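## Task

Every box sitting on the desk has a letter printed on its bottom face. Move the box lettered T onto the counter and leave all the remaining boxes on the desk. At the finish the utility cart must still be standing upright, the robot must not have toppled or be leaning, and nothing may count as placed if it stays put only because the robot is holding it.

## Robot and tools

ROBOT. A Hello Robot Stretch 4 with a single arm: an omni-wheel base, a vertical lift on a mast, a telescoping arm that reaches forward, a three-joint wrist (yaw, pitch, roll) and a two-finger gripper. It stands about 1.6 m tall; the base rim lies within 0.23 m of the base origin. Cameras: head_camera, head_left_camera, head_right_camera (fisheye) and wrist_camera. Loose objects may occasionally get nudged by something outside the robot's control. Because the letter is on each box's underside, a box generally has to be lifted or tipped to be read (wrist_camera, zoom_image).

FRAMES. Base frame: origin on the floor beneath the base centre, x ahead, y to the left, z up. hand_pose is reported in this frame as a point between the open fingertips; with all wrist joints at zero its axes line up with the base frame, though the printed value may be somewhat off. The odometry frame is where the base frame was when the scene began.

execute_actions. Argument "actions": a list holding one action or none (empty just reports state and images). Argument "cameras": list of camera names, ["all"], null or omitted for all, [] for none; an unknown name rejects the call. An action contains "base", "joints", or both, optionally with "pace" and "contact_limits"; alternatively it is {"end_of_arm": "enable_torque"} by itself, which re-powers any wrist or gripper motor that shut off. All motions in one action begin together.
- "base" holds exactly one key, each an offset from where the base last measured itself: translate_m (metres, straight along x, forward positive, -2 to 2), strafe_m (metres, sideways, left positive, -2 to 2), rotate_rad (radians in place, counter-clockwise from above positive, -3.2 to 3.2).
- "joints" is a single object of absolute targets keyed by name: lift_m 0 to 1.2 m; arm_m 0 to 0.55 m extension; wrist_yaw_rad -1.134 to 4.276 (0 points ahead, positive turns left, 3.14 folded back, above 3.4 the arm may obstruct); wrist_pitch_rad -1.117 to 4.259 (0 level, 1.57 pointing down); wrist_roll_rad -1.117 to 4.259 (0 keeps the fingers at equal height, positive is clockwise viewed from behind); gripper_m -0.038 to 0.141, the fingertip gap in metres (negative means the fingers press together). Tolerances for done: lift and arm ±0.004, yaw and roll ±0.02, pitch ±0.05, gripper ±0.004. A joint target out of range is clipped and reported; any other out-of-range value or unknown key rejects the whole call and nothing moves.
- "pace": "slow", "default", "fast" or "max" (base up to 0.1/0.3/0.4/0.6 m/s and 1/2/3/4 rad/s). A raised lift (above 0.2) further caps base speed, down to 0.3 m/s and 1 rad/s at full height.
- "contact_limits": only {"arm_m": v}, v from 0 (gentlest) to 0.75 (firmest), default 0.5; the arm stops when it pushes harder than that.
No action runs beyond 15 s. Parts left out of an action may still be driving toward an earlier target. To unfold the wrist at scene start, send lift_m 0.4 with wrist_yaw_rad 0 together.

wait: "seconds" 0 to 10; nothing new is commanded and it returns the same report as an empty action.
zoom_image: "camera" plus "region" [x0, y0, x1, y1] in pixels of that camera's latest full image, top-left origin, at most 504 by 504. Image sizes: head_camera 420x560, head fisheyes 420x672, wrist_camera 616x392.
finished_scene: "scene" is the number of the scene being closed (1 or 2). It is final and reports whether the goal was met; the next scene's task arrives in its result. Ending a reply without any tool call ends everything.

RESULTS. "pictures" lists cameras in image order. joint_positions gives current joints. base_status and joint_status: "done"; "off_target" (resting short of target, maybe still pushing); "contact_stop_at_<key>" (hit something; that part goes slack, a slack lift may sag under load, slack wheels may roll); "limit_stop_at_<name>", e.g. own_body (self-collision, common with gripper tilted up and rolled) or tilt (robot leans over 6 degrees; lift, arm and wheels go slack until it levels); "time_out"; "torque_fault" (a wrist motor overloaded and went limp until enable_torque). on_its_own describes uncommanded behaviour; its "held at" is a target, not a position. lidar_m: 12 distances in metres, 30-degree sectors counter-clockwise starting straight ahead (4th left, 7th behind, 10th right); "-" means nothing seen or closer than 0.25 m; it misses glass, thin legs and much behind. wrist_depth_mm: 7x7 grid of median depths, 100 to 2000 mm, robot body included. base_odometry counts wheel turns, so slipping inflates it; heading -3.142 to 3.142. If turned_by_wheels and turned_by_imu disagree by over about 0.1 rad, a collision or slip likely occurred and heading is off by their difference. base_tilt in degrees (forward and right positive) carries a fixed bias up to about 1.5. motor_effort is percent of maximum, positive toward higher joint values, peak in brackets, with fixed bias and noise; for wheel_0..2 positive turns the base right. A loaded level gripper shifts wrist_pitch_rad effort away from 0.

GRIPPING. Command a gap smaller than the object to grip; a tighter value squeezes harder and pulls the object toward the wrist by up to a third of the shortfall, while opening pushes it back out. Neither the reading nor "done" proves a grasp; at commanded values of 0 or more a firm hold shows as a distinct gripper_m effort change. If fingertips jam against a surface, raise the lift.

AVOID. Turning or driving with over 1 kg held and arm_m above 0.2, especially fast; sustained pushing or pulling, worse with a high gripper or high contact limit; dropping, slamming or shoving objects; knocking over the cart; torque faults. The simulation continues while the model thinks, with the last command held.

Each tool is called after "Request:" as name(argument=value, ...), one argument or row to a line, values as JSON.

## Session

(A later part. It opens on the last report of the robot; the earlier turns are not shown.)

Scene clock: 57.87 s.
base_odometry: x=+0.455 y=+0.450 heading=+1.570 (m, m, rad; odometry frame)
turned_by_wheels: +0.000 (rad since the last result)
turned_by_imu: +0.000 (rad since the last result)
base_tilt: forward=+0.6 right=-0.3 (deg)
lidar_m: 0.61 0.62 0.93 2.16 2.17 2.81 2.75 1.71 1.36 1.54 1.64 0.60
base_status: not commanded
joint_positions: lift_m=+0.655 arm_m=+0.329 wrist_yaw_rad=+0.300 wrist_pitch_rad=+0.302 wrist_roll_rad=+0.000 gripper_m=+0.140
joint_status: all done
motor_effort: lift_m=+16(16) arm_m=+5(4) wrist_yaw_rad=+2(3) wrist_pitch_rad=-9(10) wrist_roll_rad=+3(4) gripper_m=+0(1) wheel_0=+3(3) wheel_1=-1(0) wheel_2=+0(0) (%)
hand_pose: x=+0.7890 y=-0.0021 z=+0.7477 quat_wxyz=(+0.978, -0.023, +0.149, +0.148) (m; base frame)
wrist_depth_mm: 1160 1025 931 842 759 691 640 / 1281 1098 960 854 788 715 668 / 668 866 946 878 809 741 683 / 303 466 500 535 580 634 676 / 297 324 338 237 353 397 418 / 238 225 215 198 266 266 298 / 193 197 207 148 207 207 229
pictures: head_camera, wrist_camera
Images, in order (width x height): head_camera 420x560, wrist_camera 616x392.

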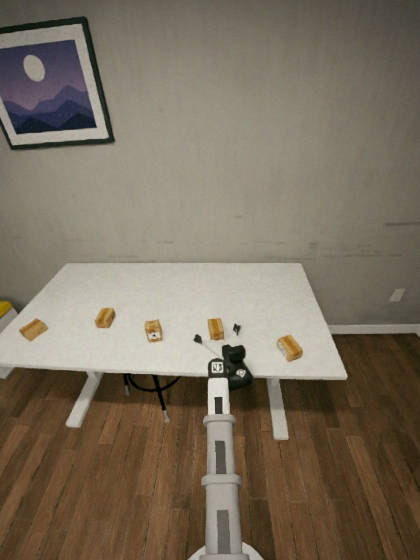

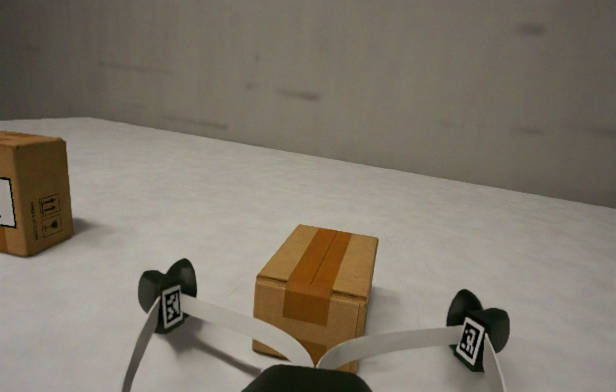

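Request:
execute_actions(
  actions=[
    {"base":{"strafe_m":0.085},"joints":{"wrist_yaw_rad":0},"pace":"slow"},
  ],
  cameras=[],
)

Request:
execute_actions(
  actions=[
    {"joints":{"arm_m":0.355}},
  ],
  cameras=["wrist_camera"],
)

Request:
execute_actions(
  actions=[
    {"joints":{"gripper_m":0.03}},
  ],
  cameras=["wrist_camera"],
)

Request:
execute_actions(
  actions=[
    {"joints":{"lift_m":0.8}},
  ],
  cameras=[],
)

Request:
execute_actions(
  actions=[
    {"joints":{"wrist_roll_rad":3.14,"wrist_pitch_rad":-0.9}},
  ],
  cameras=["head_camera"],
)

Request:
zoom_image(
  camera="head_camera",
  region=[170,200,310,320],
)

Scene clock: 60.17 s.
base_odometry: x=+0.370 y=+0.450 heading=+1.570 (m, m, rad; odometry frame)
turned_by_wheels: +0.000 (rad since the last result)
turned_by_imu: -0.001 (rad since the last result)
base_tilt: forward=+0.5 right=-0.2 (deg)
lidar_m: 0.62 0.66 0.93 2.08 2.13 2.81 2.73 1.85 1.44 1.63 1.71 0.63
base_status: done
joint_positions: lift_m=+0.655 arm_m=+0.329 wrist_yaw_rad=+0.000 wrist_pitch_rad=+0.302 wrist_roll_rad=+0.000 gripper_m=+0.140
joint_status: all done
motor_effort: lift_m=+16(16) arm_m=+5(5) wrist_yaw_rad=+0(3) wrist_pitch_rad=-9(10) wrist_roll_rad=+4(4) gripper_m=-2(1) wheel_0=-5(12) wheel_1=+2(5) wheel_2=+0(1) (%)
hand_pose: x=+0.7756 y=-0.0873 z=+0.7477 quat_wxyz=(+0.989, +0.000, +0.151, +0.000) (m; base frame)
wrist_depth_mm: 866 831 809 778 759 750 715 / 904 878 842 809 798 768 750 / 741 842 866 842 831 809 778 / 436 466 500 535 585 640 683 / 307 322 342 253 355 394 413 / 238 225 232 224 232 268 297 / 193 197 206 148 207 207 231
pictures: none
No camera images: the call's "cameras" was empty. Leave "cameras" out to get every camera's image.

Scene clock: 60.97 s.
base_odometry: x=+0.370 y=+0.450 heading=+1.570 (m, m, rad; odometry frame)
turned_by_wheels: +0.000 (rad since the last result)
turned_by_imu: +0.000 (rad since the last result)
base_tilt: forward=+0.5 right=-0.3 (deg)
lidar_m: 0.62 0.65 0.96 2.06 2.09 2.79 2.73 1.84 1.46 1.61 1.75 0.63
base_status: not commanded
joint_positions: lift_m=+0.655 arm_m=+0.354 wrist_yaw_rad=+0.000 wrist_pitch_rad=+0.302 wrist_roll_rad=+0.000 gripper_m=+0.140
joint_status: all done
motor_effort: lift_m=+16(16) arm_m=+5(6) wrist_yaw_rad=+1(0) wrist_pitch_rad=-9(10) wrist_roll_rad=+3(3) gripper_m=+1(2) wheel_0=-6(5) wheel_1=+3(3) wheel_2=+0(0) (%)
hand_pose: x=+0.8005 y=-0.0874 z=+0.7477 quat_wxyz=(+0.989, +0.000, +0.151, +0.000) (m; base frame)
wrist_depth_mm: 831 820 768 778 750 732 707 / 866 842 820 788 768 759 723 / 759 842 831 831 798 788 759 / 439 466 500 535 574 634 691 / 306 324 338 240 377 397 418 / 239 225 232 196 202 268 297 / 193 196 206 148 204 207 230
pictures: wrist_camera
Images, in order (width x height): wrist_camera 616x392.

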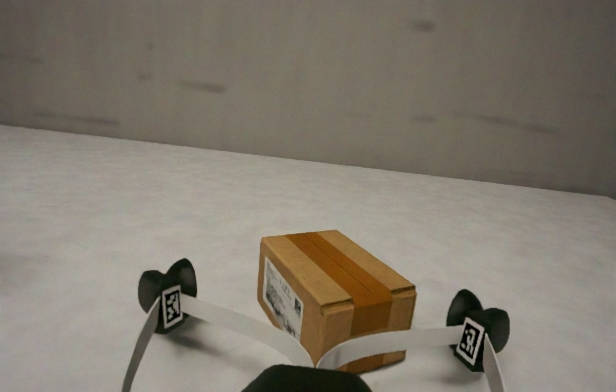

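Scene clock: 63.07 s.
base_odometry: x=+0.370 y=+0.450 heading=+1.570 (m, m, rad; odometry frame)
turned_by_wheels: +0.000 (rad since the last result)
turned_by_imu: -0.001 (rad since the last result)
base_tilt: forward=+0.4 right=-0.2 (deg)
lidar_m: 0.61 0.65 0.96 2.08 2.11 2.79 2.72 1.84 1.46 1.63 1.72 0.63
base_status: not commanded
joint_positions: lift_m=+0.655 arm_m=+0.354 wrist_yaw_rad=+0.000 wrist_pitch_rad=+0.303 wrist_roll_rad=+0.000 gripper_m=+0.030
joint_status: all done
motor_effort: lift_m=+16(16) arm_m=+5(5) wrist_yaw_rad=+1(0) wrist_pitch_rad=-12(12) wrist_roll_rad=+4(3) gripper_m=-20(16) wheel_0=-5(5) wheel_1=+3(3) wheel_2=+0(0) (%)
hand_pose: x=+0.8004 y=-0.0874 z=+0.7475 quat_wxyz=(+0.989, +0.000, +0.151, +0.000) (m; base frame)
wrist_depth_mm: 831 809 788 759 750 715 707 / 878 842 809 798 768 741 741 / 741 820 854 820 788 768 750 / 436 462 496 535 574 621 683 / 306 322 338 231 370 392 415 / 237 246 190 191 196 285 296 / 193 189 203 195 199 205 229
pictures: wrist_camera
Images, in order (width x height): wrist_camera 616x392.

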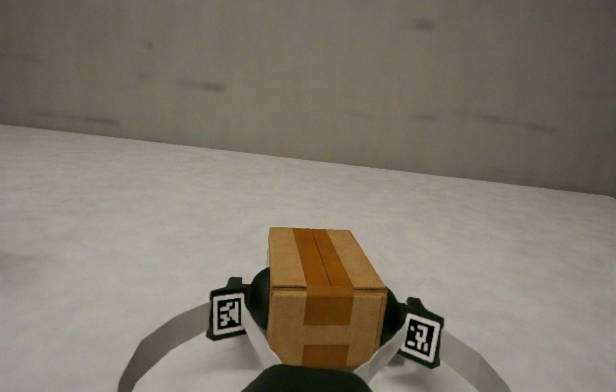

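Scene clock: 64.73 s.
base_odometry: x=+0.370 y=+0.450 heading=+1.570 (m, m, rad; odometry frame)
turned_by_wheels: +0.000 (rad since the last result)
turned_by_imu: +0.000 (rad since the last result)
base_tilt: forward=+0.4 right=-0.3 (deg)
lidar_m: 0.60 0.63 0.94 2.07 2.10 2.78 2.73 1.86 1.45 1.62 1.73 0.62
base_status: not commanded
joint_positions: lift_m=+0.800 arm_m=+0.354 wrist_yaw_rad=+0.000 wrist_pitch_rad=+0.303 wrist_roll_rad=+0.000 gripper_m=+0.030
joint_status: all done
motor_effort: lift_m=+26(31) arm_m=+5(5) wrist_yaw_rad=+0(1) wrist_pitch_rad=-13(13) wrist_roll_rad=+3(4) gripper_m=-13(16) wheel_0=-6(5) wheel_1=+2(2) wheel_2=+0(0) (%)
hand_pose: x=+0.8004 y=-0.0874 z=+0.8916 quat_wxyz=(+0.989, +0.000, +0.151, +0.000) (m; base frame)
wrist_depth_mm: 842 831 798 750 759 732 715 / 878 831 831 788 778 750 741 / 917 878 842 820 798 768 759 / 866 891 878 866 831 820 788 / 603 634 668 232 732 778 798 / 469 484 190 191 196 564 585 / 379 370 399 195 200 404 455
pictures: none
No camera images: the call's "cameras" was empty. Leave "cameras" out to get every camera's image.

Scene clock: 67.17 s.
base_odometry: x=+0.370 y=+0.450 heading=+1.570 (m, m, rad; odometry frame)
turned_by_wheels: +0.000 (rad since the last result)
turned_by_imu: -0.001 (rad since the last result)
base_tilt: forward=+0.4 right=-0.1 (deg)
lidar_m: 0.59 0.65 0.96 2.08 2.11 2.80 2.72 1.85 1.46 1.63 1.73 0.61
base_status: not commanded
joint_positions: lift_m=+0.800 arm_m=+0.354 wrist_yaw_rad=+0.000 wrist_pitch_rad=-0.897 wrist_roll_rad=+3.140 gripper_m=+0.030
joint_status: all done
motor_effort: lift_m=+27(26) arm_m=+4(5) wrist_yaw_rad=+1(1) wrist_pitch_rad=-11(20) wrist_roll_rad=+4(8) gripper_m=-18(15) wheel_0=-6(5) wheel_1=+3(3) wheel_2=+0(0) (%)
hand_pose: x=+0.7051 y=-0.0874 z=+1.2032 quat_wxyz=(+0.001, +0.901, +0.000, +0.434) (m; base frame)
wrist_depth_mm: 878 854 842 842 809 798 788 / 1008 991 960 960 917 904 891 / 1182 1182 1138 1098 1078 1060 991 / 1397 1397 1308 1281 1281 1205 1160 / 1576 1618 1618 230 1499 1430 1397 / 1537 1499 190 191 196 1537 1576 / 1336 1308 1366 195 200 1336 1397
pictures: head_camera
Images, in order (width x height): head_camera 420x560.

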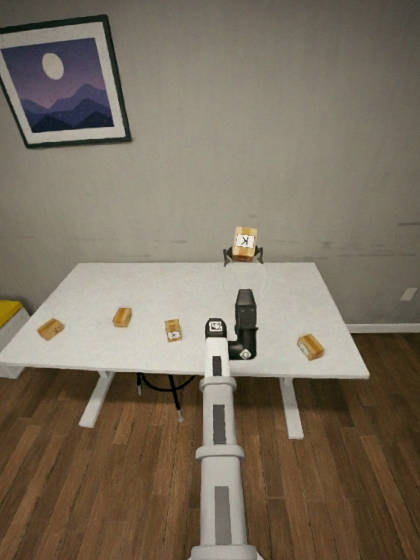

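Region (170, 200, 310, 320) of head_camera's 420x560 image, scaled by 3.600, with more detail than that image has; it fills the top 432 rows of this view, and the rest is white.

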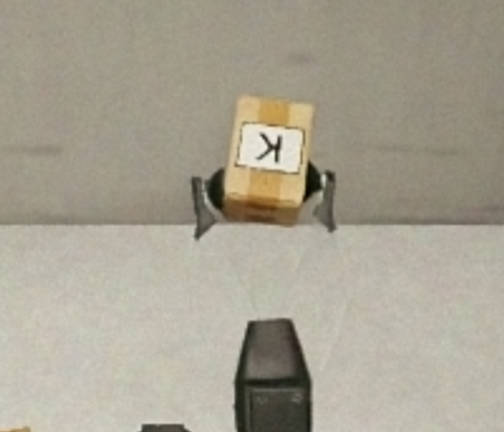

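Request:
execute_actions(
  actions=[
    {"joints":{"wrist_pitch_rad":0.3,"wrist_roll_rad":0}},
  ],
  cameras=[],
)

Request:
execute_actions(
  actions=[
    {"joints":{"lift_m":0.658}},
  ],
  cameras=[],
)

Request:
execute_actions(
  actions=[
    {"joints":{"gripper_m":0.14}},
  ],
  cameras=[],
)

Request:
execute_actions(
  actions=[
    {"joints":{"arm_m":0.13}},
  ],
  cameras=[],
)

Request:
execute_actions(
  actions=[
    {"base":{"strafe_m":-0.31}},
  ],
  cameras=["head_camera","wrist_camera"],
)

Scene clock: 69.80 s.
base_odometry: x=+0.370 y=+0.450 heading=+1.570 (m, m, rad; odometry frame)
turned_by_wheels: +0.000 (rad since the last result)
turned_by_imu: -0.001 (rad since the last result)
base_tilt: forward=+0.5 right=-0.2 (deg)
lidar_m: 0.59 0.62 0.94 2.08 2.10 2.80 2.73 1.85 1.44 1.62 1.75 0.61
base_status: not commanded
joint_positions: lift_m=+0.800 arm_m=+0.354 wrist_yaw_rad=+0.000 wrist_pitch_rad=+0.303 wrist_roll_rad=+0.000 gripper_m=+0.030
joint_status: all done
motor_effort: lift_m=+26(27) arm_m=+4(4) wrist_yaw_rad=+1(2) wrist_pitch_rad=-12(12) wrist_roll_rad=+1(1) gripper_m=-14(15) wheel_0=-6(5) wheel_1=+3(3) wheel_2=+0(0) (%)
hand_pose: x=+0.8005 y=-0.0874 z=+0.8916 quat_wxyz=(+0.989, +0.000, +0.151, +0.000) (m; base frame)
wrist_depth_mm: 820 809 778 759 750 723 707 / 866 842 809 788 778 741 732 / 917 866 854 831 809 768 759 / 854 891 866 854 820 798 798 / 609 640 654 234 732 778 809 / 466 488 190 193 198 559 580 / 382 375 402 198 201 404 452
pictures: none
No camera images: the call's "cameras" was empty. Leave "cameras" out to get every camera's image.

Scene clock: 71.47 s.
base_odometry: x=+0.370 y=+0.450 heading=+1.570 (m, m, rad; odometry frame)
turned_by_wheels: +0.000 (rad since the last result)
turned_by_imu: +0.000 (rad since the last result)
base_tilt: forward=+0.5 right=-0.4 (deg)
lidar_m: 0.61 0.65 0.96 2.07 2.13 2.80 2.73 1.87 1.46 1.62 1.73 0.60
base_status: not commanded
joint_positions: lift_m=+0.658 arm_m=+0.354 wrist_yaw_rad=+0.000 wrist_pitch_rad=+0.303 wrist_roll_rad=+0.000 gripper_m=+0.030
joint_status: all done
motor_effort: lift_m=+16(27) arm_m=+4(4) wrist_yaw_rad=+1(1) wrist_pitch_rad=-13(12) wrist_roll_rad=+2(2) gripper_m=-16(19) wheel_0=-5(5) wheel_1=+3(3) wheel_2=+0(0) (%)
hand_pose: x=+0.8005 y=-0.0874 z=+0.7505 quat_wxyz=(+0.989, +0.000, +0.151, +0.000) (m; base frame)
wrist_depth_mm: 831 809 788 759 750 732 699 / 878 842 831 809 768 750 723 / 768 854 842 820 809 778 759 / 442 473 508 539 591 640 691 / 314 329 345 235 377 402 424 / 243 251 190 193 197 290 298 / 197 193 208 197 201 208 235
pictures: none
No camera images: the call's "cameras" was empty. Leave "cameras" out to get every camera's image.

Scene clock: 73.57 s.
base_odometry: x=+0.370 y=+0.450 heading=+1.570 (m, m, rad; odometry frame)
turned_by_wheels: +0.000 (rad since the last result)
turned_by_imu: -0.001 (rad since the last result)
base_tilt: forward=+0.5 right=-0.2 (deg)
lidar_m: 0.62 0.64 0.93 2.08 2.11 2.79 2.75 1.86 1.46 1.63 1.72 0.62
base_status: not commanded
joint_positions: lift_m=+0.658 arm_m=+0.354 wrist_yaw_rad=+0.000 wrist_pitch_rad=+0.303 wrist_roll_rad=+0.000 gripper_m=+0.140
joint_status: all done
motor_effort: lift_m=+16(16) arm_m=+4(4) wrist_yaw_rad=+2(2) wrist_pitch_rad=-11(12) wrist_roll_rad=+3(1) gripper_m=-2(18) wheel_0=-5(5) wheel_1=+3(3) wheel_2=+0(0) (%)
hand_pose: x=+0.8005 y=-0.0874 z=+0.7506 quat_wxyz=(+0.989, +0.000, +0.151, +0.000) (m; base frame)
wrist_depth_mm: 842 809 778 768 732 715 707 / 878 842 809 788 768 750 732 / 768 854 831 831 809 778 759 / 449 473 508 549 597 640 707 / 314 327 347 243 382 402 427 / 242 229 236 204 268 272 304 / 198 201 210 148 211 211 236
pictures: none
No camera images: the call's "cameras" was empty. Leave "cameras" out to get every camera's image.

Scene clock: 75.37 s.
base_odometry: x=+0.370 y=+0.450 heading=+1.570 (m, m, rad; odometry frame)
turned_by_wheels: +0.000 (rad since the last result)
turned_by_imu: -0.001 (rad since the last result)
base_tilt: forward=+0.5 right=-0.3 (deg)
lidar_m: 0.60 0.65 0.93 2.08 2.12 2.79 2.73 1.83 1.45 1.63 1.72 0.64
base_status: not commanded
joint_positions: lift_m=+0.658 arm_m=+0.131 wrist_yaw_rad=+0.000 wrist_pitch_rad=+0.302 wrist_roll_rad=+0.000 gripper_m=+0.140
joint_status: all done
motor_effort: lift_m=+16(16) arm_m=-4(5) wrist_yaw_rad=+2(1) wrist_pitch_rad=-10(11) wrist_roll_rad=+2(2) gripper_m=+1(1) wheel_0=-5(5) wheel_1=+3(3) wheel_2=+0(0) (%)
hand_pose: x=+0.5771 y=-0.0874 z=+0.7507 quat_wxyz=(+0.989, +0.000, +0.151, +0.000) (m; base frame)
wrist_depth_mm: 1078 1025 991 991 946 904 891 / 1098 1078 1042 991 976 960 931 / 597 741 991 1042 1008 991 960 / 421 433 508 449 591 647 707 / 317 332 347 366 384 404 421 / 521 285 272 273 283 274 304 / 715 1118 1160 148 1205 253 250
pictures: none
No camera images: the call's "cameras" was empty. Leave "cameras" out to get every camera's image.

Scene clock: 77.73 s.
base_odometry: x=+0.680 y=+0.450 heading=+1.570 (m, m, rad; odometry frame)
turned_by_wheels: +0.000 (rad since the last result)
turned_by_imu: -0.001 (rad since the last result)
base_tilt: forward=+0.5 right=-0.2 (deg)
lidar_m: 0.59 0.60 0.92 2.40 2.37 2.80 2.75 1.40 1.18 1.32 1.40 0.62
base_status: done
joint_positions: lift_m=+0.658 arm_m=+0.131 wrist_yaw_rad=+0.000 wrist_pitch_rad=+0.302 wrist_roll_rad=+0.000 gripper_m=+0.140
joint_status: not commanded
motor_effort: lift_m=+16(17) arm_m=-5(4) wrist_yaw_rad=+2(2) wrist_pitch_rad=-10(10) wrist_roll_rad=+3(1) gripper_m=-3(1) wheel_0=+3(10) wheel_1=-1(9) wheel_2=+0(1) (%)
hand_pose: x=+0.5771 y=-0.0874 z=+0.7506 quat_wxyz=(+0.989, +0.000, +0.151, +0.000) (m; base frame)
wrist_depth_mm: 1042 1025 1008 976 946 917 878 / 1098 1060 1025 1008 960 931 917 / 768 854 991 991 991 991 960 / 436 469 517 508 603 1025 976 / 315 330 347 300 389 433 1008 / 271 262 253 274 283 276 1078 / 1078 1160 1138 148 237 231 247
pictures: head_camera, wrist_camera
Images, in order (width x height): head_camera 420x560, wrist_camera 616x392.

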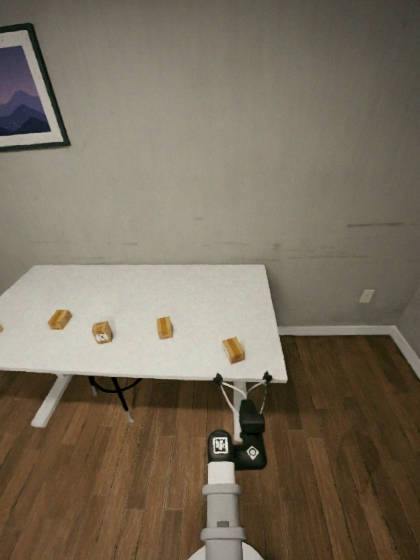

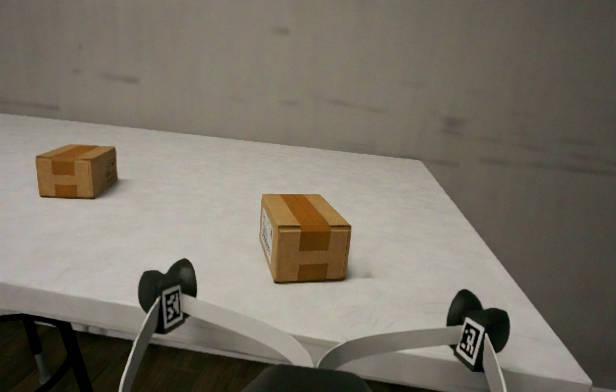

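Front at 0.30; want ~0.185.

Request:
execute_actions(
  actions=[
    {"joints":{"arm_m":0.25}},
  ],
  cameras=["wrist_camera"],
)

Request:
execute_actions(
  actions=[
    {"joints":{"gripper_m":0.03}},
  ],
  cameras=["wrist_camera"],
)

Request:
execute_actions(
  actions=[
    {"joints":{"lift_m":0.8}},
  ],
  cameras=[],
)

Request:
execute_actions(
  actions=[
    {"joints":{"wrist_roll_rad":3.14,"wrist_pitch_rad":-0.9}},
  ],
  cameras=["head_camera"],
)

Request:
zoom_image(
  camera="head_camera",
  region=[170,200,310,320],
)

Scene clock: 79.27 s.
base_odometry: x=+0.680 y=+0.450 heading=+1.570 (m, m, rad; odometry frame)
turned_by_wheels: +0.000 (rad since the last result)
turned_by_imu: +0.000 (rad since the last result)
base_tilt: forward=+0.5 right=-0.3 (deg)
lidar_m: 0.60 0.64 0.92 2.40 2.35 2.80 2.74 1.40 1.17 1.31 1.40 0.60
base_status: not commanded
joint_positions: lift_m=+0.658 arm_m=+0.249 wrist_yaw_rad=+0.000 wrist_pitch_rad=+0.302 wrist_roll_rad=+0.000 gripper_m=+0.140
joint_status: all done
motor_effort: lift_m=+17(17) arm_m=+5(4) wrist_yaw_rad=+1(2) wrist_pitch_rad=-10(11) wrist_roll_rad=+2(2) gripper_m=-1(2) wheel_0=+3(3) wheel_1=-1(1) wheel_2=+0(0) (%)
hand_pose: x=+0.6955 y=-0.0874 z=+0.7507 quat_wxyz=(+0.989, +0.000, +0.151, +0.000) (m; base frame)
wrist_depth_mm: 931 917 878 842 831 809 788 / 976 946 891 866 854 820 820 / 768 854 917 917 891 866 842 / 387 473 508 549 591 904 891 / 314 330 320 256 382 427 917 / 243 230 198 189 282 274 946 / 198 202 202 147 211 212 244
pictures: wrist_camera
Images, in order (width x height): wrist_camera 616x392.

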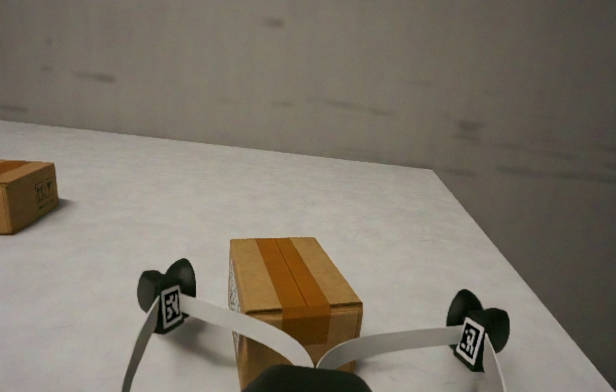

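Scene clock: 81.37 s.
base_odometry: x=+0.680 y=+0.450 heading=+1.570 (m, m, rad; odometry frame)
turned_by_wheels: +0.000 (rad since the last result)
turned_by_imu: -0.001 (rad since the last result)
base_tilt: forward=+0.5 right=-0.2 (deg)
lidar_m: 0.59 0.63 0.92 2.40 2.39 2.83 2.77 1.40 1.17 1.31 1.40 0.60
base_status: not commanded
joint_positions: lift_m=+0.658 arm_m=+0.249 wrist_yaw_rad=+0.000 wrist_pitch_rad=+0.303 wrist_roll_rad=+0.000 gripper_m=+0.030
joint_status: all done
motor_effort: lift_m=+16(16) arm_m=+5(5) wrist_yaw_rad=+1(1) wrist_pitch_rad=-12(12) wrist_roll_rad=+2(2) gripper_m=-17(19) wheel_0=+3(3) wheel_1=-1(1) wheel_2=+0(0) (%)
hand_pose: x=+0.6954 y=-0.0874 z=+0.7505 quat_wxyz=(+0.989, +0.000, +0.151, +0.000) (m; base frame)
wrist_depth_mm: 931 904 878 854 831 798 788 / 960 931 904 866 866 831 820 / 759 831 931 917 891 866 854 / 382 473 500 539 585 904 891 / 312 329 345 239 379 421 904 / 242 251 190 178 190 293 946 / 198 196 208 174 180 209 243
pictures: wrist_camera
Images, in order (width x height): wrist_camera 616x392.

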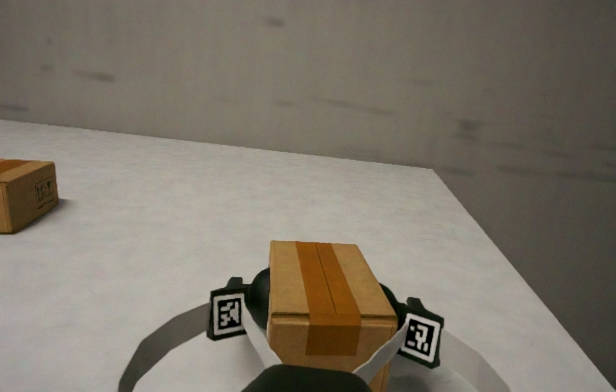

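Scene clock: 83.03 s.
base_odometry: x=+0.680 y=+0.450 heading=+1.570 (m, m, rad; odometry frame)
turned_by_wheels: +0.000 (rad since the last result)
turned_by_imu: +0.000 (rad since the last result)
base_tilt: forward=+0.6 right=-0.2 (deg)
lidar_m: 0.60 0.63 0.92 2.39 2.36 2.83 2.76 1.40 1.19 1.31 1.42 0.59
base_status: not commanded
joint_positions: lift_m=+0.800 arm_m=+0.249 wrist_yaw_rad=+0.000 wrist_pitch_rad=+0.303 wrist_roll_rad=+0.000 gripper_m=+0.030
joint_status: all done
motor_effort: lift_m=+27(29) arm_m=+5(5) wrist_yaw_rad=+1(1) wrist_pitch_rad=-12(13) wrist_roll_rad=+2(2) gripper_m=-14(16) wheel_0=+3(3) wheel_1=-1(1) wheel_2=+0(0) (%)
hand_pose: x=+0.6954 y=-0.0874 z=+0.8916 quat_wxyz=(+0.989, +0.000, +0.151, +0.000) (m; base frame)
wrist_depth_mm: 917 891 891 854 842 798 788 / 960 917 917 891 842 842 820 / 1008 960 960 931 891 854 831 / 854 904 960 960 931 891 891 / 603 634 661 239 741 931 904 / 424 484 190 178 190 960 946 / 373 379 402 174 180 407 991
pictures: none
No camera images: the call's "cameras" was empty. Leave "cameras" out to get every camera's image.

Scene clock: 85.47 s.
base_odometry: x=+0.680 y=+0.450 heading=+1.570 (m, m, rad; odometry frame)
turned_by_wheels: +0.000 (rad since the last result)
turned_by_imu: -0.001 (rad since the last result)
base_tilt: forward=+0.6 right=-0.3 (deg)
lidar_m: 0.57 0.64 0.91 2.41 2.36 2.83 2.76 1.40 1.17 1.33 1.39 0.58
base_status: not commanded
joint_positions: lift_m=+0.800 arm_m=+0.249 wrist_yaw_rad=+0.000 wrist_pitch_rad=-0.897 wrist_roll_rad=+3.140 gripper_m=+0.030
joint_status: all done
motor_effort: lift_m=+26(27) arm_m=+4(5) wrist_yaw_rad=+2(1) wrist_pitch_rad=-11(19) wrist_roll_rad=+5(8) gripper_m=-16(15) wheel_0=+3(3) wheel_1=-1(1) wheel_2=+0(0) (%)
hand_pose: x=+0.6001 y=-0.0874 z=+1.2032 quat_wxyz=(+0.001, +0.901, +0.000, +0.434) (m; base frame)
wrist_depth_mm: 991 960 931 946 917 891 878 / 1118 1078 1078 1060 1042 1025 991 / 1281 1308 1205 1205 1229 1138 1138 / 1537 1499 1464 1430 1397 1366 1308 / 1661 1618 1661 240 1661 1618 1576 / 1499 1464 190 178 190 1537 1537 / 1366 1308 1366 174 181 1336 1430
pictures: head_camera
Images, in order (width x height): head_camera 420x560.

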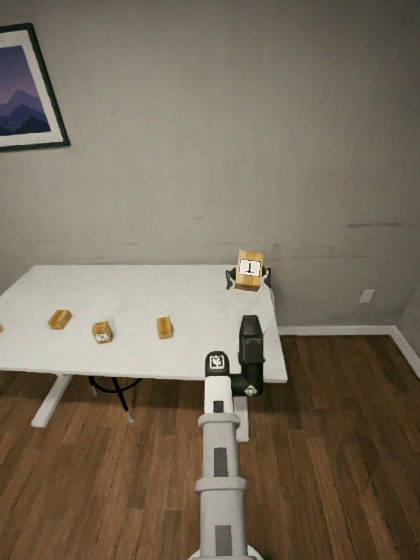

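Region (170, 200, 310, 320) of head_camera's 420x560 image, scaled by 3.600, with more detail than that image has; it fills the top 432 rows of this view, and the rest is white.

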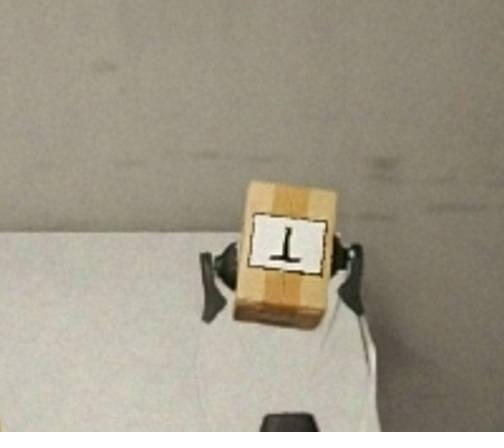

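T.

Request:
execute_actions(
  actions=[
    {"base":{"rotate_rad":3.14},"joints":{"arm_m":0,"wrist_roll_rad":0,"wrist_pitch_rad":0.3,"lift_m":1.0}},
  ],
  cameras=[],
)

Request:
execute_actions(
  actions=[
    {"base":{"translate_m":2.0},"pace":"fast"},
  ],
  cameras=["head_camera","wrist_camera"],
)

Scene clock: 88.43 s.
base_odometry: x=+0.680 y=+0.450 heading=-1.574 (m, m, rad; odometry frame)
turned_by_wheels: +3.139 (rad since the last result)
turned_by_imu: +3.152 (rad since the last result)
base_tilt: forward=+0.6 right=-0.1 (deg)
lidar_m: 2.71 1.44 1.15 1.30 1.38 0.60 0.58 0.65 0.91 2.38 2.32 2.78
base_status: done
joint_positions: lift_m=+1.000 arm_m=+0.002 wrist_yaw_rad=+0.000 wrist_pitch_rad=+0.303 wrist_roll_rad=+0.000 gripper_m=+0.030
joint_status: all done
motor_effort: lift_m=+25(30) arm_m=-5(6) wrist_yaw_rad=+1(1) wrist_pitch_rad=-12(13) wrist_roll_rad=+2(4) gripper_m=-18(16) wheel_0=-4(11) wheel_1=-1(9) wheel_2=-5(11) (%)
hand_pose: x=+0.4478 y=-0.0873 z=+1.0917 quat_wxyz=(+0.989, +0.000, +0.151, +0.000) (m; base frame)
wrist_depth_mm: 1708 - - - - - - / 1756 - - - - - - / 1808 - - - - - - / 1808 - - - - - - / 1863 - - 243 - - - / 1863 - 189 177 190 - - / 1499 1537 1661 174 179 1756 1921
pictures: none
No camera images: the call's "cameras" was empty. Leave "cameras" out to get every camera's image.

Scene clock: 95.47 s.
base_odometry: x=+0.675 y=-1.550 heading=-1.573 (m, m, rad; odometry frame)
turned_by_wheels: +0.000 (rad since the last result)
turned_by_imu: +0.001 (rad since the last result)
base_tilt: forward=+0.4 right=-0.3 (deg)
lidar_m: 0.71 0.78 1.25 1.23 1.13 1.42 2.95 2.78 2.12 2.07 0.99 0.75
base_status: done
joint_positions: lift_m=+1.000 arm_m=+0.001 wrist_yaw_rad=+0.000 wrist_pitch_rad=+0.303 wrist_roll_rad=+0.000 gripper_m=+0.030
joint_status: not commanded
motor_effort: lift_m=+26(25) arm_m=-4(5) wrist_yaw_rad=+1(1) wrist_pitch_rad=-12(12) wrist_roll_rad=+2(2) gripper_m=-15(12) wheel_0=+5(12) wheel_1=+1(7) wheel_2=-2(14) (%)
hand_pose: x=+0.4477 y=-0.0874 z=+1.0917 quat_wxyz=(+0.989, +0.000, +0.151, +0.000) (m; base frame)
wrist_depth_mm: 1118 1138 1060 1042 1008 1008 976 / 1182 1138 1118 1098 1060 1025 1008 / 1229 1205 1160 1138 1098 1078 1042 / 1308 1255 1025 1098 1118 1138 1098 / 1336 661 699 243 759 809 854 / 1430 634 190 177 191 585 603 / 1499 647 640 174 179 521 521
pictures: head_camera, wrist_camera
Images, in order (width x height): head_camera 420x560, wrist_camera 616x392.

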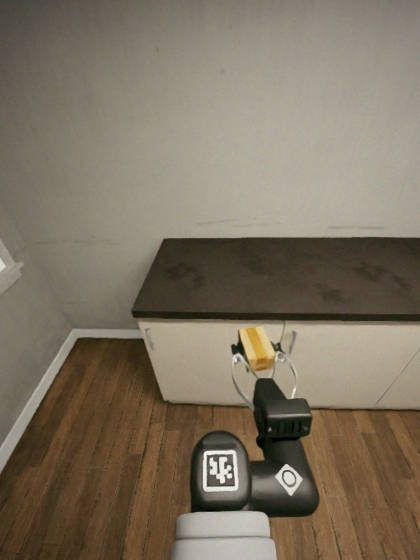

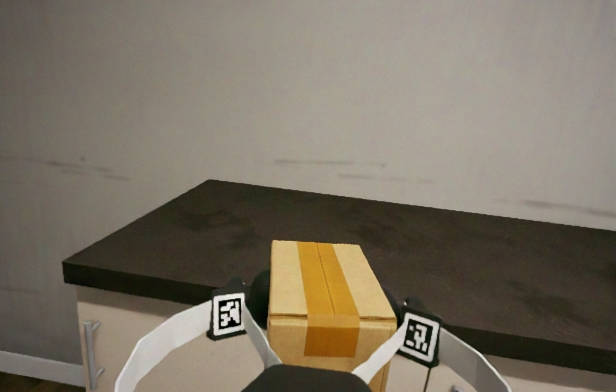

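Request:
execute_actions(
  actions=[
    {"joints":{"arm_m":0.45,"lift_m":0.88}},
  ],
  cameras=[],
)

Request:
execute_actions(
  actions=[
    {"joints":{"lift_m":0.853}},
  ],
  cameras=[],
)

Request:
execute_actions(
  actions=[
    {"joints":{"gripper_m":0.12}},
  ],
  cameras=[],
)

Request:
execute_actions(
  actions=[
    {"joints":{"arm_m":0.3}},
  ],
  cameras=["wrist_camera"],
)

Request:
finished_scene(
  scene=1,
)

Scene clock: 98.07 s.
base_odometry: x=+0.675 y=-1.550 heading=-1.573 (m, m, rad; odometry frame)
turned_by_wheels: +0.000 (rad since the last result)
turned_by_imu: -0.001 (rad since the last result)
base_tilt: forward=+0.6 right=-0.2 (deg)
lidar_m: 0.71 0.77 1.25 1.23 1.13 1.44 2.94 2.78 2.11 2.07 0.99 0.74
base_status: not commanded
joint_positions: lift_m=+0.880 arm_m=+0.449 wrist_yaw_rad=+0.000 wrist_pitch_rad=+0.303 wrist_roll_rad=+0.000 gripper_m=+0.030
joint_status: all done
motor_effort: lift_m=+16(23) arm_m=+5(5) wrist_yaw_rad=+1(1) wrist_pitch_rad=-13(13) wrist_roll_rad=+3(2) gripper_m=-16(14) wheel_0=+5(5) wheel_1=+1(1) wheel_2=-2(2) (%)
hand_pose: x=+0.8954 y=-0.0874 z=+0.9724 quat_wxyz=(+0.989, +0.000, +0.151, +0.000) (m; base frame)
wrist_depth_mm: 683 661 647 627 615 597 585 / 707 683 668 647 627 615 603 / 741 715 699 683 654 640 621 / 759 569 615 654 668 668 654 / 379 397 418 243 462 484 512 / 293 303 189 177 191 353 366 / 238 235 251 174 179 253 283
pictures: none
No camera images: the call's "cameras" was empty. Leave "cameras" out to get every camera's image.

Scene clock: 98.97 s.
base_odometry: x=+0.675 y=-1.550 heading=-1.573 (m, m, rad; odometry frame)
turned_by_wheels: +0.000 (rad since the last result)
turned_by_imu: +0.000 (rad since the last result)
base_tilt: forward=+0.5 right=-0.2 (deg)
lidar_m: 0.73 0.79 1.23 1.23 1.14 1.44 2.94 2.83 2.10 2.06 1.00 0.74
base_status: not commanded
joint_positions: lift_m=+0.853 arm_m=+0.449 wrist_yaw_rad=+0.000 wrist_pitch_rad=+0.303 wrist_roll_rad=+0.000 gripper_m=+0.030
joint_status: all done
motor_effort: lift_m=+16(16) arm_m=+5(5) wrist_yaw_rad=+1(1) wrist_pitch_rad=-12(13) wrist_roll_rad=+2(2) gripper_m=-14(13) wheel_0=+5(5) wheel_1=+1(1) wheel_2=-2(2) (%)
hand_pose: x=+0.8954 y=-0.0874 z=+0.9454 quat_wxyz=(+0.989, +0.000, +0.151, +0.000) (m; base frame)
wrist_depth_mm: 691 661 647 621 603 591 585 / 715 691 676 654 627 615 609 / 750 707 699 676 668 640 627 / 455 488 521 564 609 661 640 / 322 338 353 242 392 410 436 / 250 258 190 178 190 300 309 / 202 199 214 173 179 215 242
pictures: none
No camera images: the call's "cameras" was empty. Leave "cameras" out to get every camera's image.

Scene clock: 100.73 s.
base_odometry: x=+0.675 y=-1.550 heading=-1.573 (m, m, rad; odometry frame)
turned_by_wheels: +0.000 (rad since the last result)
turned_by_imu: -0.001 (rad since the last result)
base_tilt: forward=+0.6 right=-0.3 (deg)
lidar_m: 0.73 0.79 1.23 1.23 1.15 1.47 2.93 2.80 2.11 2.07 0.98 0.74
base_status: not commanded
joint_positions: lift_m=+0.853 arm_m=+0.449 wrist_yaw_rad=+0.000 wrist_pitch_rad=+0.303 wrist_roll_rad=+0.000 gripper_m=+0.120
joint_status: all done
motor_effort: lift_m=+16(16) arm_m=+5(5) wrist_yaw_rad=+2(1) wrist_pitch_rad=-12(13) wrist_roll_rad=+1(1) gripper_m=+1(15) wheel_0=+5(5) wheel_1=+1(1) wheel_2=-2(2) (%)
hand_pose: x=+0.8955 y=-0.0874 z=+0.9456 quat_wxyz=(+0.989, +0.000, +0.151, +0.000) (m; base frame)
wrist_depth_mm: 691 668 654 634 609 591 574 / 707 699 668 654 634 615 597 / 741 723 707 683 654 640 621 / 459 488 525 569 609 654 647 / 325 340 355 254 397 415 439 / 252 255 216 190 216 290 312 / 204 203 216 149 211 224 243
pictures: none
No camera images: the call's "cameras" was empty. Leave "cameras" out to get every camera's image.

Scene clock: 102.23 s.
base_odometry: x=+0.675 y=-1.550 heading=-1.573 (m, m, rad; odometry frame)
turned_by_wheels: +0.000 (rad since the last result)
turned_by_imu: +0.000 (rad since the last result)
base_tilt: forward=+0.5 right=-0.3 (deg)
lidar_m: 0.72 0.77 1.25 1.23 1.16 1.43 2.96 2.79 2.10 2.07 0.99 0.76
base_status: not commanded
joint_positions: lift_m=+0.853 arm_m=+0.301 wrist_yaw_rad=+0.000 wrist_pitch_rad=+0.302 wrist_roll_rad=+0.000 gripper_m=+0.120
joint_status: all done
motor_effort: lift_m=+16(16) arm_m=-5(5) wrist_yaw_rad=+1(0) wrist_pitch_rad=-10(11) wrist_roll_rad=+3(4) gripper_m=-4(1) wheel_0=+6(5) wheel_1=+1(1) wheel_2=-2(2) (%)
hand_pose: x=+0.7471 y=-0.0874 z=+0.9457 quat_wxyz=(+0.989, +0.000, +0.151, +0.000) (m; base frame)
wrist_depth_mm: 831 809 798 768 750 723 707 / 878 854 831 809 768 750 732 / 917 866 854 820 809 788 759 / 459 492 525 496 615 661 723 / 325 340 355 336 389 418 442 / 256 255 216 281 287 287 314 / 293 251 240 149 224 225 243
pictures: wrist_camera
Images, in order (width x height): wrist_camera 616x392.

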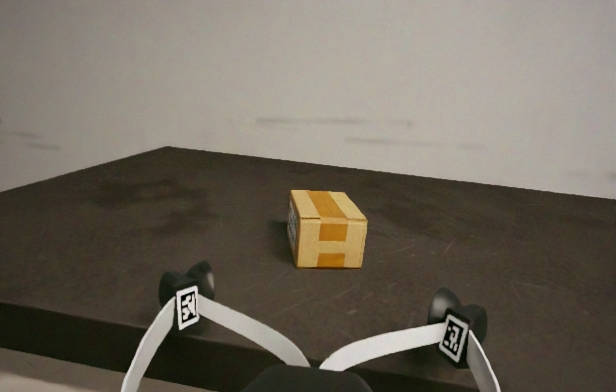

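The scene is finished: the task was done.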